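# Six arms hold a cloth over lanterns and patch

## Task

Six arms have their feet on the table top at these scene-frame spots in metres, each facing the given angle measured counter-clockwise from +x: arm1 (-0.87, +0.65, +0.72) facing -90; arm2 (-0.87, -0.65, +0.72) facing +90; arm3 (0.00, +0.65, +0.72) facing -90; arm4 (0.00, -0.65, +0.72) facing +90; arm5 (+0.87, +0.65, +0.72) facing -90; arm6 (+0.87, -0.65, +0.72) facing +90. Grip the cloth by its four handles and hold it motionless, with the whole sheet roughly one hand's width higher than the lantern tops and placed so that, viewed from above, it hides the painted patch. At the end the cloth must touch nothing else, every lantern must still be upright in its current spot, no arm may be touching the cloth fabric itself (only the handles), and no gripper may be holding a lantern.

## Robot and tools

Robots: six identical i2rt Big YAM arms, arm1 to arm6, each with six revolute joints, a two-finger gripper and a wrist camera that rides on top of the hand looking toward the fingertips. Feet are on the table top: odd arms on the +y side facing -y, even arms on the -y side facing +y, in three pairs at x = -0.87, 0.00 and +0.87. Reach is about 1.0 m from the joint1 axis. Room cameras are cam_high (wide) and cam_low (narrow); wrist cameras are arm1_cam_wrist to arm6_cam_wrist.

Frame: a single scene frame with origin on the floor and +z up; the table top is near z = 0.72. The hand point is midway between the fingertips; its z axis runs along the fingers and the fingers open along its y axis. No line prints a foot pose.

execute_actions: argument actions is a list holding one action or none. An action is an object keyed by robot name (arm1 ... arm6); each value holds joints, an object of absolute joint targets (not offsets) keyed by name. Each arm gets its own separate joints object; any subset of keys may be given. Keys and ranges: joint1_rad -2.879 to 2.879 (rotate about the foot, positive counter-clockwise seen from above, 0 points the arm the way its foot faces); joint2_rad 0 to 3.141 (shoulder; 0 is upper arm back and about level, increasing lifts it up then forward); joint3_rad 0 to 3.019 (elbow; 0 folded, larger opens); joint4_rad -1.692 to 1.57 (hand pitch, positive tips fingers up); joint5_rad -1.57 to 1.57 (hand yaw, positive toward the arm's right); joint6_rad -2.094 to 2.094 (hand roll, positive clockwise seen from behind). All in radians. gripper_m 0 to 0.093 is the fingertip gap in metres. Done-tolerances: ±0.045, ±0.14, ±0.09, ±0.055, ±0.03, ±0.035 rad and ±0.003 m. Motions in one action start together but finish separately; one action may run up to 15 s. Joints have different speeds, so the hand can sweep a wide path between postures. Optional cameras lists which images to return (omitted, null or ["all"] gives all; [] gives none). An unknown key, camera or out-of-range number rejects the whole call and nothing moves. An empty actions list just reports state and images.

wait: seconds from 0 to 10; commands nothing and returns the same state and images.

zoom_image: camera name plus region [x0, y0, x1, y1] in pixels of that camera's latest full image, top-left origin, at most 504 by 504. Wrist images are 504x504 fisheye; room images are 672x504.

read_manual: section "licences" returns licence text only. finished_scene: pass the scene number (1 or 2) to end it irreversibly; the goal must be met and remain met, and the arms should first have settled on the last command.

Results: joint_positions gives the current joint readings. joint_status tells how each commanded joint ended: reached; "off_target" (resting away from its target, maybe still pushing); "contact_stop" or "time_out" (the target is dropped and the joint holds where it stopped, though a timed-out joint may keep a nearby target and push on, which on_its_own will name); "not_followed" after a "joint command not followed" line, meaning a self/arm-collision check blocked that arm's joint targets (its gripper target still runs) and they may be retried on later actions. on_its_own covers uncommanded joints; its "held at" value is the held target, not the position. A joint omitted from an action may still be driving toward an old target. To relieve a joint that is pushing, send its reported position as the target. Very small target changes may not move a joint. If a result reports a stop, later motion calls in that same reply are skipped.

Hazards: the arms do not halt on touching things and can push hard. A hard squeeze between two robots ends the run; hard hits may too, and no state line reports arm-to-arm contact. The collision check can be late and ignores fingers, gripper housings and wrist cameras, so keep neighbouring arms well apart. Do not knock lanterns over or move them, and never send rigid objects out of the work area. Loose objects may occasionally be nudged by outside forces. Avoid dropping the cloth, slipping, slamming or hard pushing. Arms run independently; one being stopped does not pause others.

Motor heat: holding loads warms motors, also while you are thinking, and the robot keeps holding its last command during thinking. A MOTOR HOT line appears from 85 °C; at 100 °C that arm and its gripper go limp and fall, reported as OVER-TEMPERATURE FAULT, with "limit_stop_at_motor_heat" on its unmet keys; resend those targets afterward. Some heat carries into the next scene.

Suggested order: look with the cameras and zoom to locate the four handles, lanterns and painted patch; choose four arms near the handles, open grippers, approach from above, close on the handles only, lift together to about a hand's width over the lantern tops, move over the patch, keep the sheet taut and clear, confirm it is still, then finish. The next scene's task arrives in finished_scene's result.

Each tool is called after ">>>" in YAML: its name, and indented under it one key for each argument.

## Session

>>> execute_actions:
  actions: []

Scene clock: 0.00 s.
Motor temperatures (°C, as the motors report them): arm1=[22 21 23 22 23 20] | arm2=[20 21 22 21 23 23] | arm3=[21 21 27 19 23 19] | arm4=[20 21 26 21 21 23] | arm5=[19 23 27 20 22 20] | arm6=[23 22 25 22 21 20]
arm1.joint_positions: joint1_rad=+0.008 joint2_rad=+0.423 joint3_rad=+1.474 joint4_rad=-1.528 joint5_rad=+0.016 joint6_rad=-0.009 gripper_m=+0.094
arm1.joint_status: not commanded
arm1.hand: x=-0.8757 y=+0.5372 z=+1.3608 quat_wxyz=(-0.356, -0.611, -0.597, +0.378) (m; scene frame)
arm2.joint_positions: joint1_rad=-0.008 joint2_rad=+0.442 joint3_rad=+1.473 joint4_rad=-1.527 joint5_rad=+0.005 joint6_rad=+0.001 gripper_m=+0.094
arm2.joint_status: not commanded
arm2.hand: x=-0.8710 y=-0.5242 z=+1.3351 quat_wxyz=(-0.358, +0.613, -0.604, -0.362) (m; scene frame)
arm3.joint_positions: joint1_rad=+0.001 joint2_rad=+0.449 joint3_rad=+1.475 joint4_rad=-1.547 joint5_rad=-0.017 joint6_rad=+0.017 gripper_m=+0.095
arm3.joint_status: not commanded
arm3.hand: x=+0.0109 y=+0.5330 z=+1.3529 quat_wxyz=(-0.364, -0.606, -0.615, +0.349) (m; scene frame)
arm4.joint_positions: joint1_rad=+0.003 joint2_rad=+0.439 joint3_rad=+1.478 joint4_rad=-1.550 joint5_rad=-0.013 joint6_rad=+0.001 gripper_m=+0.095
arm4.joint_status: not commanded
arm4.hand: x=-0.0136 y=-0.5369 z=+1.3518 quat_wxyz=(-0.353, +0.624, -0.594, -0.365) (m; scene frame)
arm5.joint_positions: joint1_rad=-0.005 joint2_rad=+0.446 joint3_rad=+1.482 joint4_rad=-1.550 joint5_rad=+0.016 joint6_rad=-0.005 gripper_m=+0.095
arm5.joint_status: not commanded
arm5.hand: x=+0.8625 y=+0.5269 z=+1.3476 quat_wxyz=(-0.357, -0.607, -0.617, +0.350) (m; scene frame)
arm6.joint_positions: joint1_rad=-0.002 joint2_rad=+0.451 joint3_rad=+1.467 joint4_rad=-1.536 joint5_rad=-0.013 joint6_rad=+0.002 gripper_m=+0.094
arm6.joint_status: not commanded
arm6.hand: x=+0.8715 y=-0.5230 z=+1.2879 quat_wxyz=(-0.347, +0.613, -0.611, -0.360) (m; scene frame)
pictures: arm1_cam_wrist, arm2_cam_wrist, arm3_cam_wrist, arm4_cam_wrist, arm5_cam_wrist, arm6_cam_wrist, cam_high, cam_low
Images, in order (width x height): arm1_cam_wrist 504x504, arm2_cam_wrist 504x504, arm3_cam_wrist 504x504, arm4_cam_wrist 504x504, arm5_cam_wrist 504x504, arm6_cam_wrist 504x504, cam_high 672x504, cam_low 672x504.

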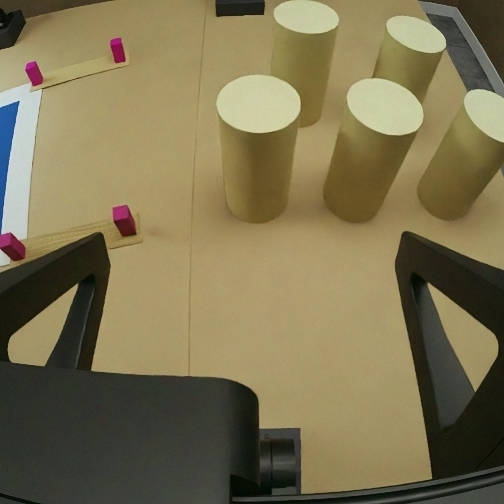

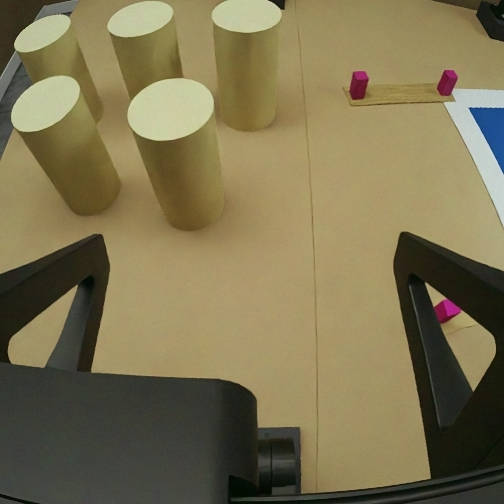

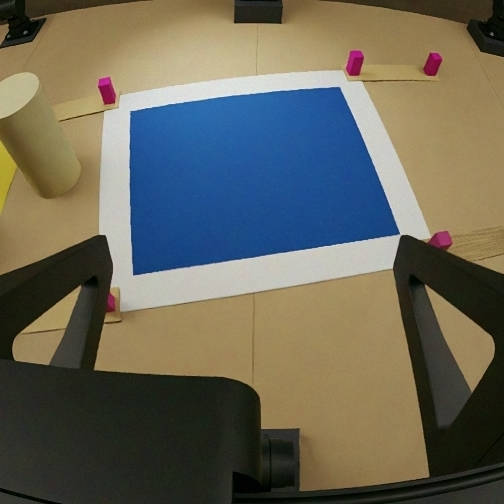

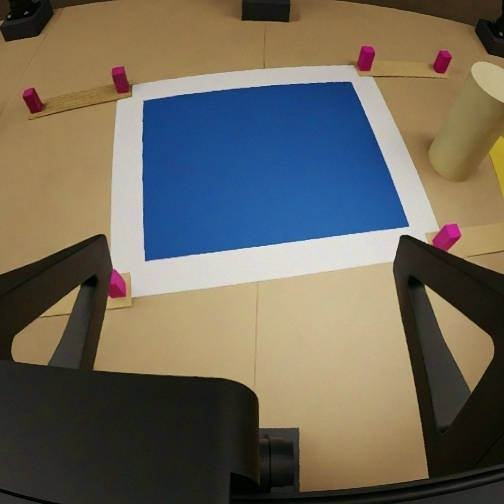

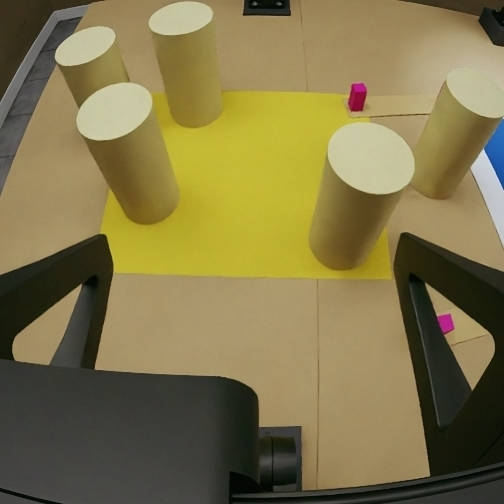

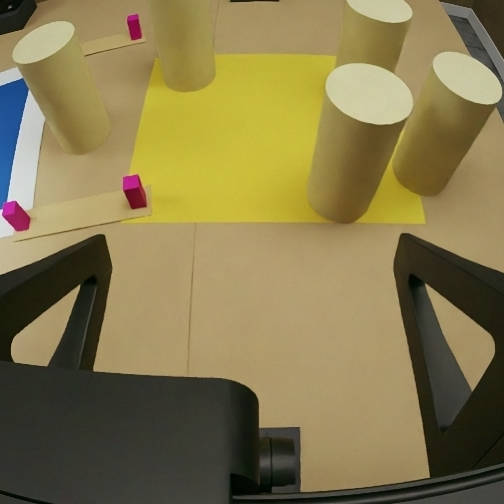

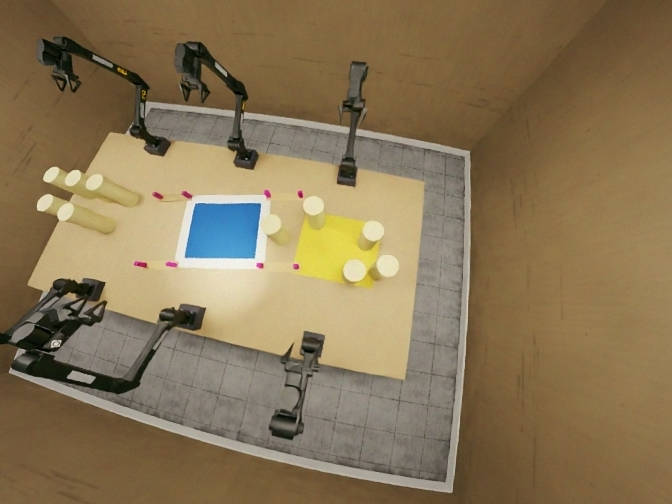

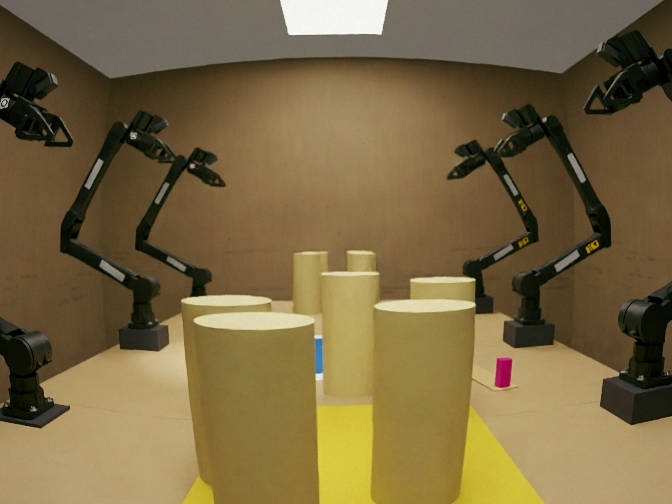

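>>> execute_actions:
  actions:
    - {"arm3":{"joints":{"joint1_rad":-0.947,"joint2_rad":1.766,"joint3_rad":1.13,"joint4_rad":-0.5,"joint5_rad":-0.691,"joint6_rad":-0.98}},"arm4":{"joints":{"joint1_rad":0.84,"joint2_rad":1.327,"joint3_rad":0.58,"joint4_rad":-0.13,"joint5_rad":0.451,"joint6_rad":0.515}},"arm5":{"joints":{"joint1_rad":-1.314,"joint2_rad":2.1,"joint3_rad":1.71,"joint4_rad":-1.07,"joint5_rad":-0.782,"joint6_rad":-1.465}},"arm6":{"joints":{"joint1_rad":0.966,"joint2_rad":1.794,"joint3_rad":1.35,"joint4_rad":-0.49,"joint5_rad":0.527,"joint6_rad":0.63}}}
  cameras: ["arm3_cam_wrist","arm4_cam_wrist","arm5_cam_wrist","arm6_cam_wrist","cam_high"]

Scene clock: 40.73 s.
Motor temperatures (°C, as the motors report them): arm1=[22 21 26 22 23 20] | arm2=[20 21 24 21 23 23] | arm3=[21 21 29 20 23 19] | arm4=[20 21 28 21 21 23] | arm5=[20 23 30 21 22 20] | arm6=[23 22 27 22 21 20]
arm1.joint_positions: joint1_rad=+0.008 joint2_rad=+0.423 joint3_rad=+1.474 joint4_rad=-1.528 joint5_rad=+0.016 joint6_rad=-0.009 gripper_m=+0.094
arm1.joint_status: not commanded
arm1.hand: x=-0.8757 y=+0.5372 z=+1.3608 quat_wxyz=(-0.356, -0.611, -0.597, +0.378) (m; scene frame)
arm2.joint_positions: joint1_rad=-0.008 joint2_rad=+0.442 joint3_rad=+1.473 joint4_rad=-1.527 joint5_rad=+0.005 joint6_rad=+0.001 gripper_m=+0.094
arm2.joint_status: not commanded
arm2.hand: x=-0.8710 y=-0.5242 z=+1.3351 quat_wxyz=(-0.358, +0.613, -0.604, -0.362) (m; scene frame)
arm3.joint_positions: joint1_rad=-0.955 joint2_rad=+1.773 joint3_rad=+1.125 joint4_rad=-0.521 joint5_rad=-0.689 joint6_rad=-0.965 gripper_m=+0.095
arm3.joint_status: all done
arm3.hand: x=-0.3798 y=+0.2392 z=+0.8663 quat_wxyz=(-0.293, -0.594, -0.707, +0.247) (m; scene frame)
arm4.joint_positions: joint1_rad=+0.839 joint2_rad=+1.319 joint3_rad=+0.580 joint4_rad=-0.154 joint5_rad=+0.447 joint6_rad=+0.499 gripper_m=+0.095
arm4.joint_status: all done
arm4.hand: x=-0.2735 y=-0.3231 z=+0.8660 quat_wxyz=(-0.247, +0.719, -0.577, -0.298) (m; scene frame)
arm5.joint_positions: joint1_rad=-1.318 joint2_rad=+2.084 joint3_rad=+1.694 joint4_rad=-1.074 joint5_rad=-0.780 joint6_rad=-1.451 gripper_m=+0.095
arm5.joint_status: all done
arm5.hand: x=+0.2879 y=+0.3525 z=+0.8621 quat_wxyz=(-0.292, -0.584, -0.717, +0.243) (m; scene frame)
arm6.joint_positions: joint1_rad=+0.975 joint2_rad=+1.798 joint3_rad=+1.344 joint4_rad=-0.509 joint5_rad=+0.524 joint6_rad=+0.620 gripper_m=+0.094
arm6.joint_status: all done
arm6.hand: x=+0.3848 y=-0.2185 z=+0.8647 quat_wxyz=(-0.240, +0.713, -0.590, -0.294) (m; scene frame)
pictures: arm3_cam_wrist, arm4_cam_wrist, arm5_cam_wrist, arm6_cam_wrist, cam_high
Images, in order (width x height): arm3_cam_wrist 504x504, arm4_cam_wrist 504x504, arm5_cam_wrist 504x504, arm6_cam_wrist 504x504, cam_high 672x504.

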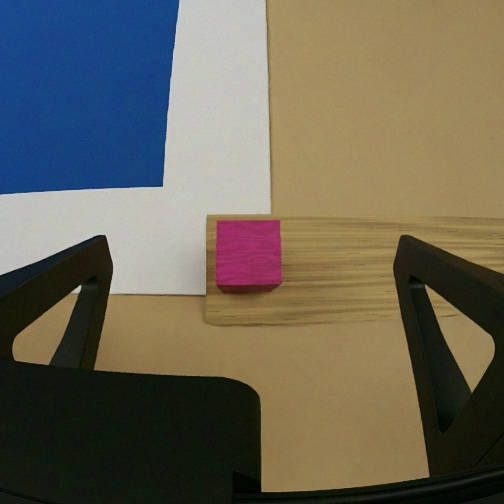

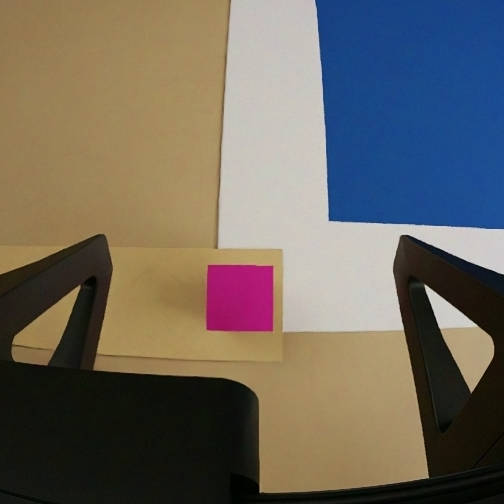

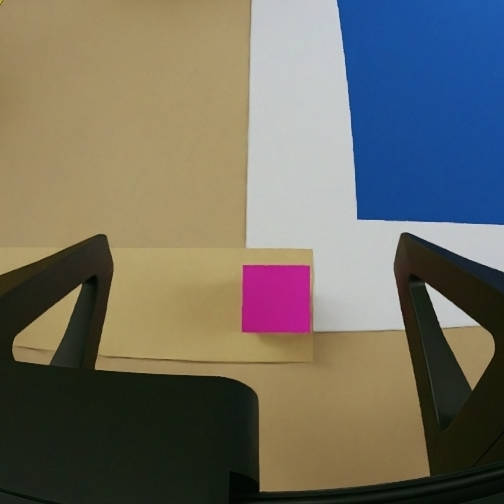

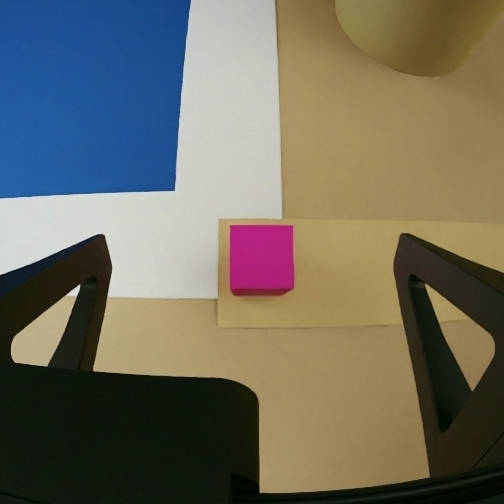

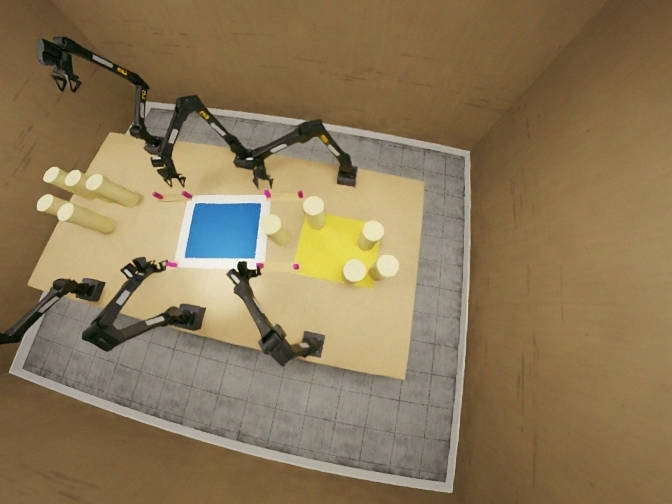

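>>> execute_actions:
  actions:
    - {"arm3":{"joints":{"joint1_rad":-0.914,"joint2_rad":1.949,"joint3_rad":1.088,"joint4_rad":-0.25,"joint5_rad":-0.677,"joint6_rad":-0.93}},"arm4":{"joints":{"joint1_rad":0.866,"joint2_rad":1.632,"joint3_rad":0.512,"joint4_rad":0.235,"joint5_rad":0.468,"joint6_rad":0.54}},"arm5":{"joints":{"joint1_rad":-1.323,"joint2_rad":2.239,"joint3_rad":1.69,"joint4_rad":-0.915}},"arm6":{"joints":{"joint1_rad":0.94,"joint2_rad":1.94,"joint3_rad":1.29,"joint4_rad":-0.275,"joint5_rad":0.515,"joint6_rad":0.595}}}
  cameras: ["arm3_cam_wrist","arm4_cam_wrist","arm5_cam_wrist","arm6_cam_wrist"]

Scene clock: 55.67 s.
Motor temperatures (°C, as the motors report them): arm1=[22 21 26 22 23 20] | arm2=[20 21 25 21 23 23] | arm3=[21 22 29 20 23 19] | arm4=[20 21 28 21 21 23] | arm5=[20 25 31 20 22 20] | arm6=[23 23 28 22 21 20]
arm1.joint_positions: joint1_rad=+0.008 joint2_rad=+0.423 joint3_rad=+1.474 joint4_rad=-1.528 joint5_rad=+0.016 joint6_rad=-0.009 gripper_m=+0.094
arm1.joint_status: not commanded
arm1.hand: x=-0.8757 y=+0.5372 z=+1.3608 quat_wxyz=(-0.356, -0.611, -0.597, +0.378) (m; scene frame)
arm2.joint_positions: joint1_rad=-0.008 joint2_rad=+0.442 joint3_rad=+1.473 joint4_rad=-1.527 joint5_rad=+0.005 joint6_rad=+0.001 gripper_m=+0.094
arm2.joint_status: not commanded
arm2.hand: x=-0.8710 y=-0.5242 z=+1.3351 quat_wxyz=(-0.358, +0.613, -0.604, -0.362) (m; scene frame)
arm3.joint_positions: joint1_rad=-0.923 joint2_rad=+1.963 joint3_rad=+1.078 joint4_rad=-0.271 joint5_rad=-0.677 joint6_rad=-0.945 gripper_m=+0.095
arm3.joint_status: all done
arm3.hand: x=-0.3729 y=+0.2243 z=+0.7680 quat_wxyz=(-0.292, -0.589, -0.712, +0.245) (m; scene frame)
arm4.joint_positions: joint1_rad=+0.861 joint2_rad=+1.629 joint3_rad=+0.514 joint4_rad=+0.212 joint5_rad=+0.465 joint6_rad=+0.524 gripper_m=+0.095
arm4.joint_status: all done
arm4.hand: x=-0.2788 y=-0.3260 z=+0.7698 quat_wxyz=(-0.247, +0.717, -0.579, -0.297) (m; scene frame)
arm5.joint_positions: joint1_rad=-1.318 joint2_rad=+2.243 joint3_rad=+1.681 joint4_rad=-0.929 joint5_rad=-0.782 joint6_rad=-1.451 gripper_m=+0.095
arm5.joint_status: all done
arm5.hand: x=+0.2815 y=+0.3509 z=+0.7605 quat_wxyz=(-0.300, -0.588, -0.714, +0.233) (m; scene frame)
arm6.joint_positions: joint1_rad=+0.944 joint2_rad=+1.955 joint3_rad=+1.282 joint4_rad=-0.293 joint5_rad=+0.516 joint6_rad=+0.605 gripper_m=+0.094
arm6.joint_status: all done
arm6.hand: x=+0.3901 y=-0.1998 z=+0.7648 quat_wxyz=(-0.243, +0.710, -0.595, -0.287) (m; scene frame)
pictures: arm3_cam_wrist, arm4_cam_wrist, arm5_cam_wrist, arm6_cam_wrist
Images, in order (width x height): arm3_cam_wrist 504x504, arm4_cam_wrist 504x504, arm5_cam_wrist 504x504, arm6_cam_wrist 504x504.

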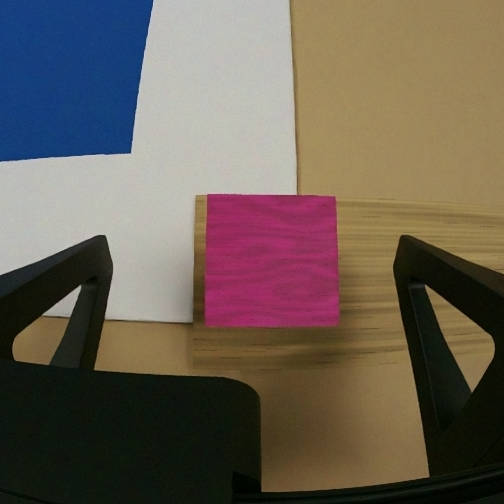

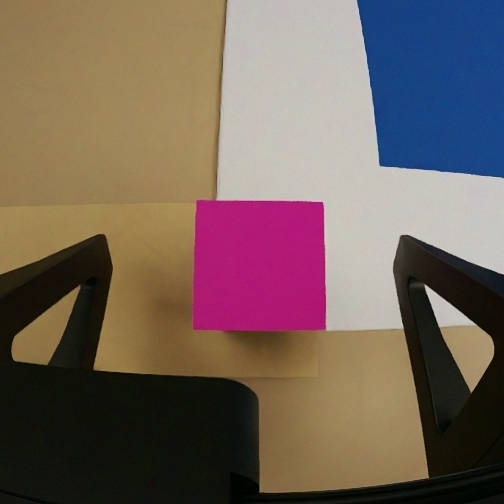

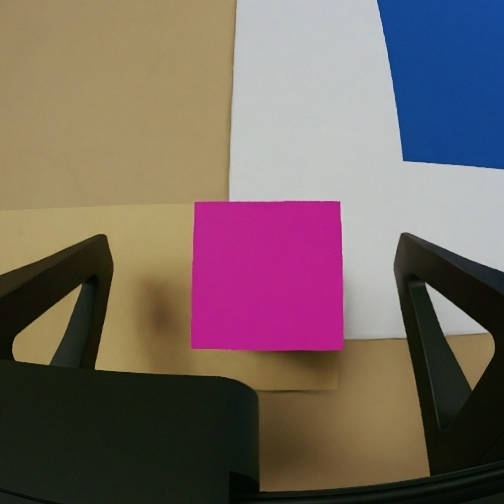

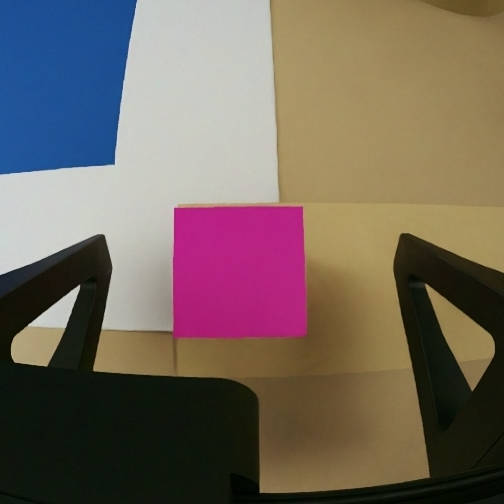

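>>> execute_actions:
  actions:
    - {"arm3":{"joints":{"gripper_m":0.015}},"arm4":{"joints":{"gripper_m":0.015}},"arm5":{"joints":{"gripper_m":0.015}},"arm6":{"joints":{"gripper_m":0.015}}}
  cameras: []

>>> execute_actions:
  actions:
    - {"arm3":{"joints":{"joint2_rad":1.677,"joint3_rad":1.245,"joint4_rad":-0.69}},"arm4":{"joints":{"joint2_rad":1.171,"joint3_rad":0.72,"joint4_rad":-0.43}},"arm5":{"joints":{"joint2_rad":2.06,"joint3_rad":1.885,"joint4_rad":-1.285}},"arm6":{"joints":{"joint2_rad":1.755,"joint3_rad":1.52,"joint4_rad":-0.7}}}
  cameras: ["cam_high"]

>>> execute_actions:
  actions:
    - {"arm3":{"joints":{"joint2_rad":1.571,"joint3_rad":1.535,"joint4_rad":-1.08}},"arm4":{"joints":{"joint2_rad":1.052,"joint3_rad":1.05,"joint4_rad":-0.875}},"arm5":{"joints":{"joint2_rad":2.05,"joint3_rad":2.27,"joint4_rad":-1.675}},"arm6":{"joints":{"joint2_rad":1.721,"joint3_rad":1.88,"joint4_rad":-1.09}}}
  cameras: ["cam_high","cam_low"]

Scene clock: 78.57 s.
Motor temperatures (°C, as the motors report them): arm1=[22 21 26 22 23 20] | arm2=[20 21 25 21 23 23] | arm3=[21 23 29 20 23 19] | arm4=[20 21 27 21 21 23] | arm5=[20 26 30 20 22 20] | arm6=[23 24 28 22 21 20]
arm1.joint_positions: joint1_rad=+0.008 joint2_rad=+0.423 joint3_rad=+1.474 joint4_rad=-1.528 joint5_rad=+0.016 joint6_rad=-0.009 gripper_m=+0.094
arm1.joint_status: not commanded
arm1.hand: x=-0.8757 y=+0.5372 z=+1.3608 quat_wxyz=(-0.356, -0.611, -0.597, +0.378) (m; scene frame)
arm2.joint_positions: joint1_rad=-0.008 joint2_rad=+0.442 joint3_rad=+1.473 joint4_rad=-1.527 joint5_rad=+0.005 joint6_rad=+0.001 gripper_m=+0.094
arm2.joint_status: not commanded
arm2.hand: x=-0.8710 y=-0.5242 z=+1.3351 quat_wxyz=(-0.358, +0.613, -0.604, -0.362) (m; scene frame)
arm3.joint_positions: joint1_rad=-0.923 joint2_rad=+1.963 joint3_rad=+1.078 joint4_rad=-0.268 joint5_rad=-0.677 joint6_rad=-0.936 gripper_m=+0.029
arm3.joint_status: gripper_m off_target (ended at +0.029, target +0.015)
arm3.hand: x=-0.3734 y=+0.2240 z=+0.7682 quat_wxyz=(-0.293, -0.592, -0.710, +0.245) (m; scene frame)
arm4.joint_positions: joint1_rad=+0.861 joint2_rad=+1.629 joint3_rad=+0.514 joint4_rad=+0.212 joint5_rad=+0.466 joint6_rad=+0.526 gripper_m=+0.029
arm4.joint_status: gripper_m off_target (ended at +0.029, target +0.015)
arm4.hand: x=-0.2786 y=-0.3258 z=+0.7699 quat_wxyz=(-0.248, +0.717, -0.580, -0.297) (m; scene frame)
arm5.joint_positions: joint1_rad=-1.318 joint2_rad=+2.243 joint3_rad=+1.681 joint4_rad=-0.923 joint5_rad=-0.781 joint6_rad=-1.463 gripper_m=+0.029
arm5.joint_status: gripper_m off_target (ended at +0.029, target +0.015)
arm5.hand: x=+0.2804 y=+0.3506 z=+0.7605 quat_wxyz=(-0.297, -0.583, -0.718, +0.237) (m; scene frame)
arm6.joint_positions: joint1_rad=+0.944 joint2_rad=+1.955 joint3_rad=+1.282 joint4_rad=-0.292 joint5_rad=+0.513 joint6_rad=+0.604 gripper_m=+0.029
arm6.joint_status: gripper_m off_target (ended at +0.029, target +0.015)
arm6.hand: x=+0.3895 y=-0.2000 z=+0.7648 quat_wxyz=(-0.242, +0.711, -0.595, -0.288) (m; scene frame)
pictures: none
No camera images: the call's "cameras" was empty. Leave "cameras" out to get every camera's image.

Scene clock: 79.87 s.
Motor temperatures (°C, as the motors report them): arm1=[22 21 26 22 23 20] | arm2=[20 21 25 21 23 23] | arm3=[21 23 29 19 23 19] | arm4=[20 21 27 21 21 23] | arm5=[20 26 31 20 22 20] | arm6=[23 24 29 22 21 20]
arm1.joint_positions: joint1_rad=+0.008 joint2_rad=+0.423 joint3_rad=+1.474 joint4_rad=-1.528 joint5_rad=+0.016 joint6_rad=-0.009 gripper_m=+0.094
arm1.joint_status: not commanded
arm1.hand: x=-0.8757 y=+0.5372 z=+1.3608 quat_wxyz=(-0.356, -0.611, -0.597, +0.378) (m; scene frame)
arm2.joint_positions: joint1_rad=-0.008 joint2_rad=+0.442 joint3_rad=+1.473 joint4_rad=-1.527 joint5_rad=+0.005 joint6_rad=+0.001 gripper_m=+0.094
arm2.joint_status: not commanded
arm2.hand: x=-0.8710 y=-0.5242 z=+1.3351 quat_wxyz=(-0.358, +0.613, -0.604, -0.362) (m; scene frame)
arm3.joint_positions: joint1_rad=-0.918 joint2_rad=+1.687 joint3_rad=+1.212 joint4_rad=-0.683 joint5_rad=-0.680 joint6_rad=-0.931 gripper_m=+0.029
arm3.joint_status: all done
arm3.hand: x=-0.3694 y=+0.2231 z=+0.9334 quat_wxyz=(-0.296, -0.593, -0.709, +0.241) (m; scene frame)
arm4.joint_positions: joint1_rad=+0.859 joint2_rad=+1.169 joint3_rad=+0.690 joint4_rad=-0.419 joint5_rad=+0.477 joint6_rad=+0.526 gripper_m=+0.029
arm4.joint_status: all done
arm4.hand: x=-0.2762 y=-0.3273 z=+0.9394 quat_wxyz=(-0.253, +0.713, -0.582, -0.299) (m; scene frame)
arm5.joint_positions: joint1_rad=-1.318 joint2_rad=+2.047 joint3_rad=+1.865 joint4_rad=-1.263 joint5_rad=-0.782 joint6_rad=-1.469 gripper_m=+0.029
arm5.joint_status: all done
arm5.hand: x=+0.2727 y=+0.3474 z=+0.9472 quat_wxyz=(-0.286, -0.574, -0.724, +0.253) (m; scene frame)
arm6.joint_positions: joint1_rad=+0.944 joint2_rad=+1.754 joint3_rad=+1.495 joint4_rad=-0.685 joint5_rad=+0.504 joint6_rad=+0.605 gripper_m=+0.029
arm6.joint_status: all done
arm6.hand: x=+0.3852 y=-0.1974 z=+0.9414 quat_wxyz=(-0.237, +0.708, -0.595, -0.298) (m; scene frame)
pictures: cam_high
Images, in order (width x height): cam_high 672x504.

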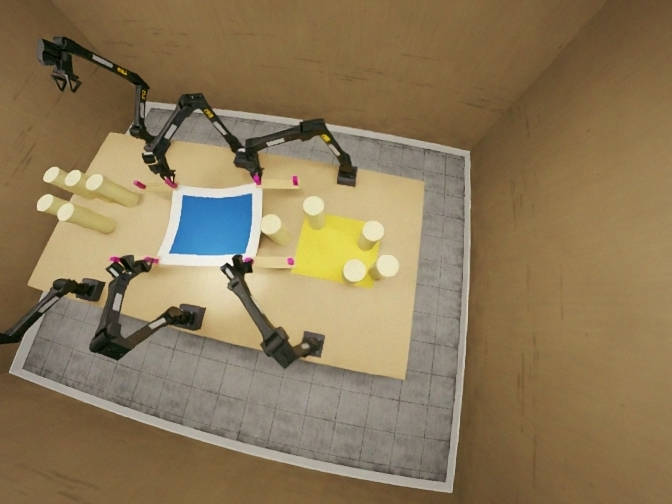

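Scene clock: 81.23 s.
Motor temperatures (°C, as the motors report them): arm1=[22 21 26 22 23 20] | arm2=[20 21 25 21 23 23] | arm3=[21 23 30 19 23 19] | arm4=[20 21 28 21 21 23] | arm5=[20 26 31 20 22 20] | arm6=[23 24 29 22 21 20]
arm1.joint_positions: joint1_rad=+0.008 joint2_rad=+0.423 joint3_rad=+1.474 joint4_rad=-1.528 joint5_rad=+0.016 joint6_rad=-0.009 gripper_m=+0.094
arm1.joint_status: not commanded
arm1.hand: x=-0.8757 y=+0.5372 z=+1.3608 quat_wxyz=(-0.356, -0.611, -0.597, +0.378) (m; scene frame)
arm2.joint_positions: joint1_rad=-0.008 joint2_rad=+0.442 joint3_rad=+1.473 joint4_rad=-1.527 joint5_rad=+0.005 joint6_rad=+0.001 gripper_m=+0.094
arm2.joint_status: not commanded
arm2.hand: x=-0.8710 y=-0.5242 z=+1.3351 quat_wxyz=(-0.358, +0.613, -0.604, -0.362) (m; scene frame)
arm3.joint_positions: joint1_rad=-0.913 joint2_rad=+1.574 joint3_rad=+1.491 joint4_rad=-1.072 joint5_rad=-0.680 joint6_rad=-0.929 gripper_m=+0.029
arm3.joint_status: all done
arm3.hand: x=-0.3650 y=+0.2228 z=+1.0868 quat_wxyz=(-0.297, -0.591, -0.710, +0.241) (m; scene frame)
arm4.joint_positions: joint1_rad=+0.859 joint2_rad=+1.050 joint3_rad=+1.011 joint4_rad=-0.865 joint5_rad=+0.478 joint6_rad=+0.526 gripper_m=+0.029
arm4.joint_status: all done
arm4.hand: x=-0.2761 y=-0.3292 z=+1.0871 quat_wxyz=(-0.253, +0.714, -0.582, -0.296) (m; scene frame)
arm5.joint_positions: joint1_rad=-1.318 joint2_rad=+2.054 joint3_rad=+2.225 joint4_rad=-1.653 joint5_rad=-0.781 joint6_rad=-1.471 gripper_m=+0.029
arm5.joint_status: all done
arm5.hand: x=+0.2748 y=+0.3475 z=+1.0793 quat_wxyz=(-0.295, -0.579, -0.721, +0.240) (m; scene frame)
arm6.joint_positions: joint1_rad=+0.944 joint2_rad=+1.737 joint3_rad=+1.824 joint4_rad=-1.073 joint5_rad=+0.504 joint6_rad=+0.605 gripper_m=+0.029
arm6.joint_status: all done
arm6.hand: x=+0.3881 y=-0.1985 z=+1.0695 quat_wxyz=(-0.238, +0.716, -0.594, -0.278) (m; scene frame)
pictures: cam_high, cam_low
Images, in order (width x height): cam_high 672x504, cam_low 672x504.

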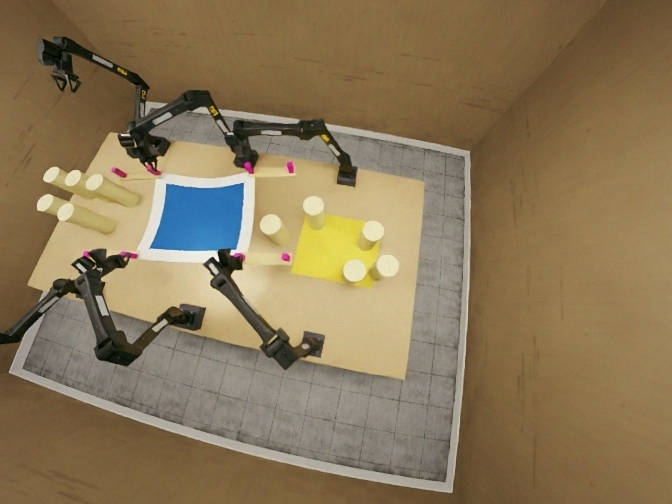

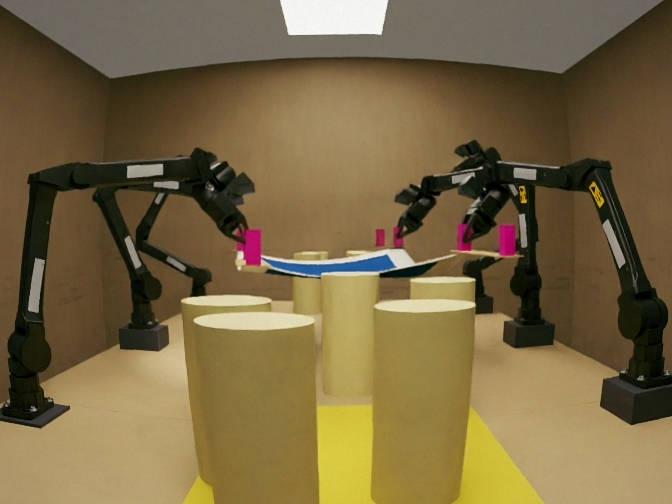

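>>> execute_actions:
  actions:
    - {"arm3":{"joints":{"joint3_rad":1.68,"joint4_rad":-1.22}},"arm4":{"joints":{"joint3_rad":1.2,"joint4_rad":-1.02}},"arm6":{"joints":{"joint3_rad":2.1,"joint4_rad":-1.24}},"arm5":{"joints":{"joint3_rad":2.38}}}
  cameras: ["cam_low"]

>>> execute_actions:
  actions:
    - {"arm3":{"joints":{"joint1_rad":-0.76,"joint2_rad":1.206,"joint3_rad":1.45,"joint4_rad":-1.135,"joint5_rad":-0.5,"joint6_rad":-0.576}},"arm4":{"joints":{"joint1_rad":0.811,"joint2_rad":1.116,"joint3_rad":1.41,"joint4_rad":-1.21,"joint5_rad":0.538,"joint6_rad":0.64}},"arm5":{"joints":{"joint1_rad":-1.055,"joint2_rad":1.7,"joint3_rad":2.035,"joint4_rad":-1.39,"joint5_rad":-0.659,"joint6_rad":-0.87}},"arm6":{"joints":{"joint1_rad":1.125,"joint2_rad":1.697,"joint3_rad":2.19,"joint4_rad":-1.6,"joint5_rad":0.686,"joint6_rad":0.98}}}
  cameras: ["cam_high","cam_low"]

Scene clock: 100.70 s.
Motor temperatures (°C, as the motors report them): arm1=[22 21 26 22 23 20] | arm2=[20 21 25 21 23 23] | arm3=[21 23 34 19 23 19] | arm4=[20 21 33 21 21 23] | arm5=[20 27 34 20 22 20] | arm6=[23 24 32 22 22 20]
arm1.joint_positions: joint1_rad=+0.008 joint2_rad=+0.423 joint3_rad=+1.474 joint4_rad=-1.528 joint5_rad=+0.016 joint6_rad=-0.009 gripper_m=+0.094
arm1.joint_status: not commanded
arm1.hand: x=-0.8757 y=+0.5372 z=+1.3608 quat_wxyz=(-0.356, -0.611, -0.597, +0.378) (m; scene frame)
arm2.joint_positions: joint1_rad=-0.008 joint2_rad=+0.442 joint3_rad=+1.473 joint4_rad=-1.527 joint5_rad=+0.005 joint6_rad=+0.001 gripper_m=+0.094
arm2.joint_status: not commanded
arm2.hand: x=-0.8710 y=-0.5242 z=+1.3351 quat_wxyz=(-0.358, +0.613, -0.604, -0.362) (m; scene frame)
arm3.joint_positions: joint1_rad=-0.912 joint2_rad=+1.583 joint3_rad=+1.617 joint4_rad=-1.212 joint5_rad=-0.682 joint6_rad=-0.929 gripper_m=+0.029
arm3.joint_status: all done
arm3.hand: x=-0.3637 y=+0.2226 z=+1.1295 quat_wxyz=(-0.300, -0.595, -0.709, +0.231) (m; scene frame)
arm4.joint_positions: joint1_rad=+0.859 joint2_rad=+1.056 joint3_rad=+1.150 joint4_rad=-1.009 joint5_rad=+0.478 joint6_rad=+0.526 gripper_m=+0.029
arm4.joint_status: all done
arm4.hand: x=-0.2758 y=-0.3302 z=+1.1369 quat_wxyz=(-0.254, +0.716, -0.582, -0.291) (m; scene frame)
arm5.joint_positions: joint1_rad=-1.318 joint2_rad=+2.054 joint3_rad=+2.332 joint4_rad=-1.658 joint5_rad=-0.781 joint6_rad=-1.471 gripper_m=+0.029
arm5.joint_status: all done
arm5.hand: x=+0.2641 y=+0.3442 z=+1.1214 quat_wxyz=(-0.268, -0.562, -0.731, +0.278) (m; scene frame)
arm6.joint_positions: joint1_rad=+0.944 joint2_rad=+1.742 joint3_rad=+2.044 joint4_rad=-1.222 joint5_rad=+0.504 joint6_rad=+0.605 gripper_m=+0.029
arm6.joint_status: all done
arm6.hand: x=+0.3903 y=-0.1994 z=+1.1580 quat_wxyz=(-0.236, +0.703, -0.595, -0.309) (m; scene frame)
pictures: cam_low
Images, in order (width x height): cam_low 672x504.

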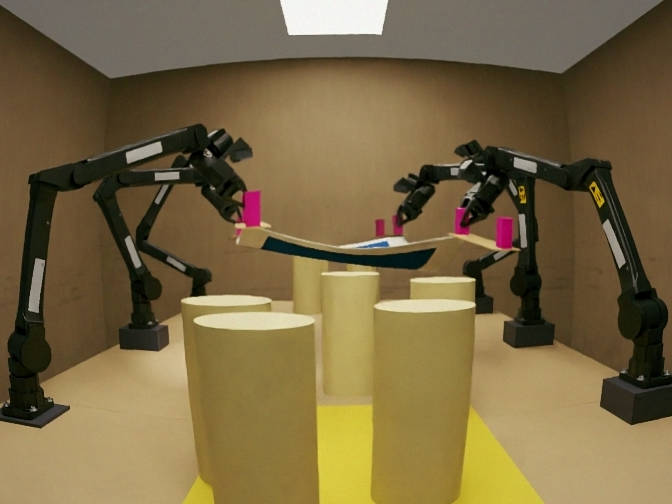

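Scene clock: 102.30 s.
Motor temperatures (°C, as the motors report them): arm1=[22 21 26 22 23 20] | arm2=[20 21 25 21 23 23] | arm3=[21 23 34 19 23 19] | arm4=[20 21 33 21 21 23] | arm5=[20 27 33 20 23 20] | arm6=[23 24 33 22 22 20]
arm1.joint_positions: joint1_rad=+0.008 joint2_rad=+0.423 joint3_rad=+1.474 joint4_rad=-1.528 joint5_rad=+0.016 joint6_rad=-0.009 gripper_m=+0.094
arm1.joint_status: not commanded
arm1.hand: x=-0.8757 y=+0.5372 z=+1.3608 quat_wxyz=(-0.356, -0.611, -0.597, +0.378) (m; scene frame)
arm2.joint_positions: joint1_rad=-0.008 joint2_rad=+0.442 joint3_rad=+1.473 joint4_rad=-1.527 joint5_rad=+0.005 joint6_rad=+0.001 gripper_m=+0.094
arm2.joint_status: not commanded
arm2.hand: x=-0.8710 y=-0.5242 z=+1.3351 quat_wxyz=(-0.358, +0.613, -0.604, -0.362) (m; scene frame)
arm3.joint_positions: joint1_rad=-0.739 joint2_rad=+1.216 joint3_rad=+1.438 joint4_rad=-1.163 joint5_rad=-0.505 joint6_rad=-0.580 gripper_m=+0.029
arm3.joint_status: all done
arm3.hand: x=-0.2380 y=+0.2552 z=+1.2097 quat_wxyz=(-0.273, -0.643, -0.661, +0.273) (m; scene frame)
arm4.joint_positions: joint1_rad=+0.807 joint2_rad=+1.122 joint3_rad=+1.356 joint4_rad=-1.198 joint5_rad=+0.544 joint6_rad=+0.608 gripper_m=+0.029
arm4.joint_status: all done
arm4.hand: x=-0.2557 y=-0.3074 z=+1.1958 quat_wxyz=(-0.280, +0.672, -0.631, -0.268) (m; scene frame)
arm5.joint_positions: joint1_rad=-1.057 joint2_rad=+1.698 joint3_rad=+2.032 joint4_rad=-1.398 joint5_rad=-0.652 joint6_rad=-0.901 gripper_m=+0.029
arm5.joint_status: all done
arm5.hand: x=+0.4057 y=+0.2450 z=+1.2149 quat_wxyz=(-0.265, -0.637, -0.667, +0.281) (m; scene frame)
arm6.joint_positions: joint1_rad=+1.129 joint2_rad=+1.737 joint3_rad=+2.120 joint4_rad=-1.587 joint5_rad=+0.678 joint6_rad=+0.981 gripper_m=+0.029
arm6.joint_status: all done
arm6.hand: x=+0.3933 y=-0.3045 z=+1.1725 quat_wxyz=(-0.266, +0.663, -0.651, -0.255) (m; scene frame)
pictures: cam_high, cam_low
Images, in order (width x height): cam_high 672x504, cam_low 672x504.

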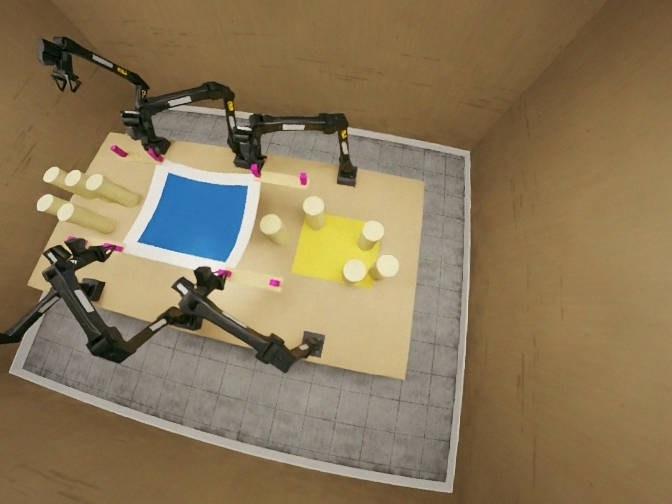

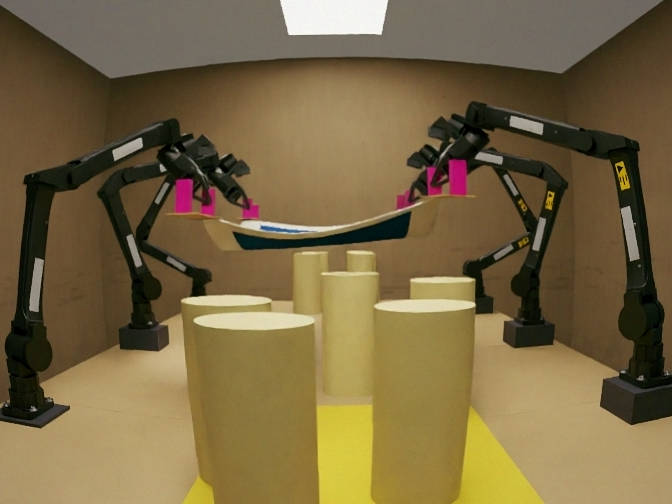

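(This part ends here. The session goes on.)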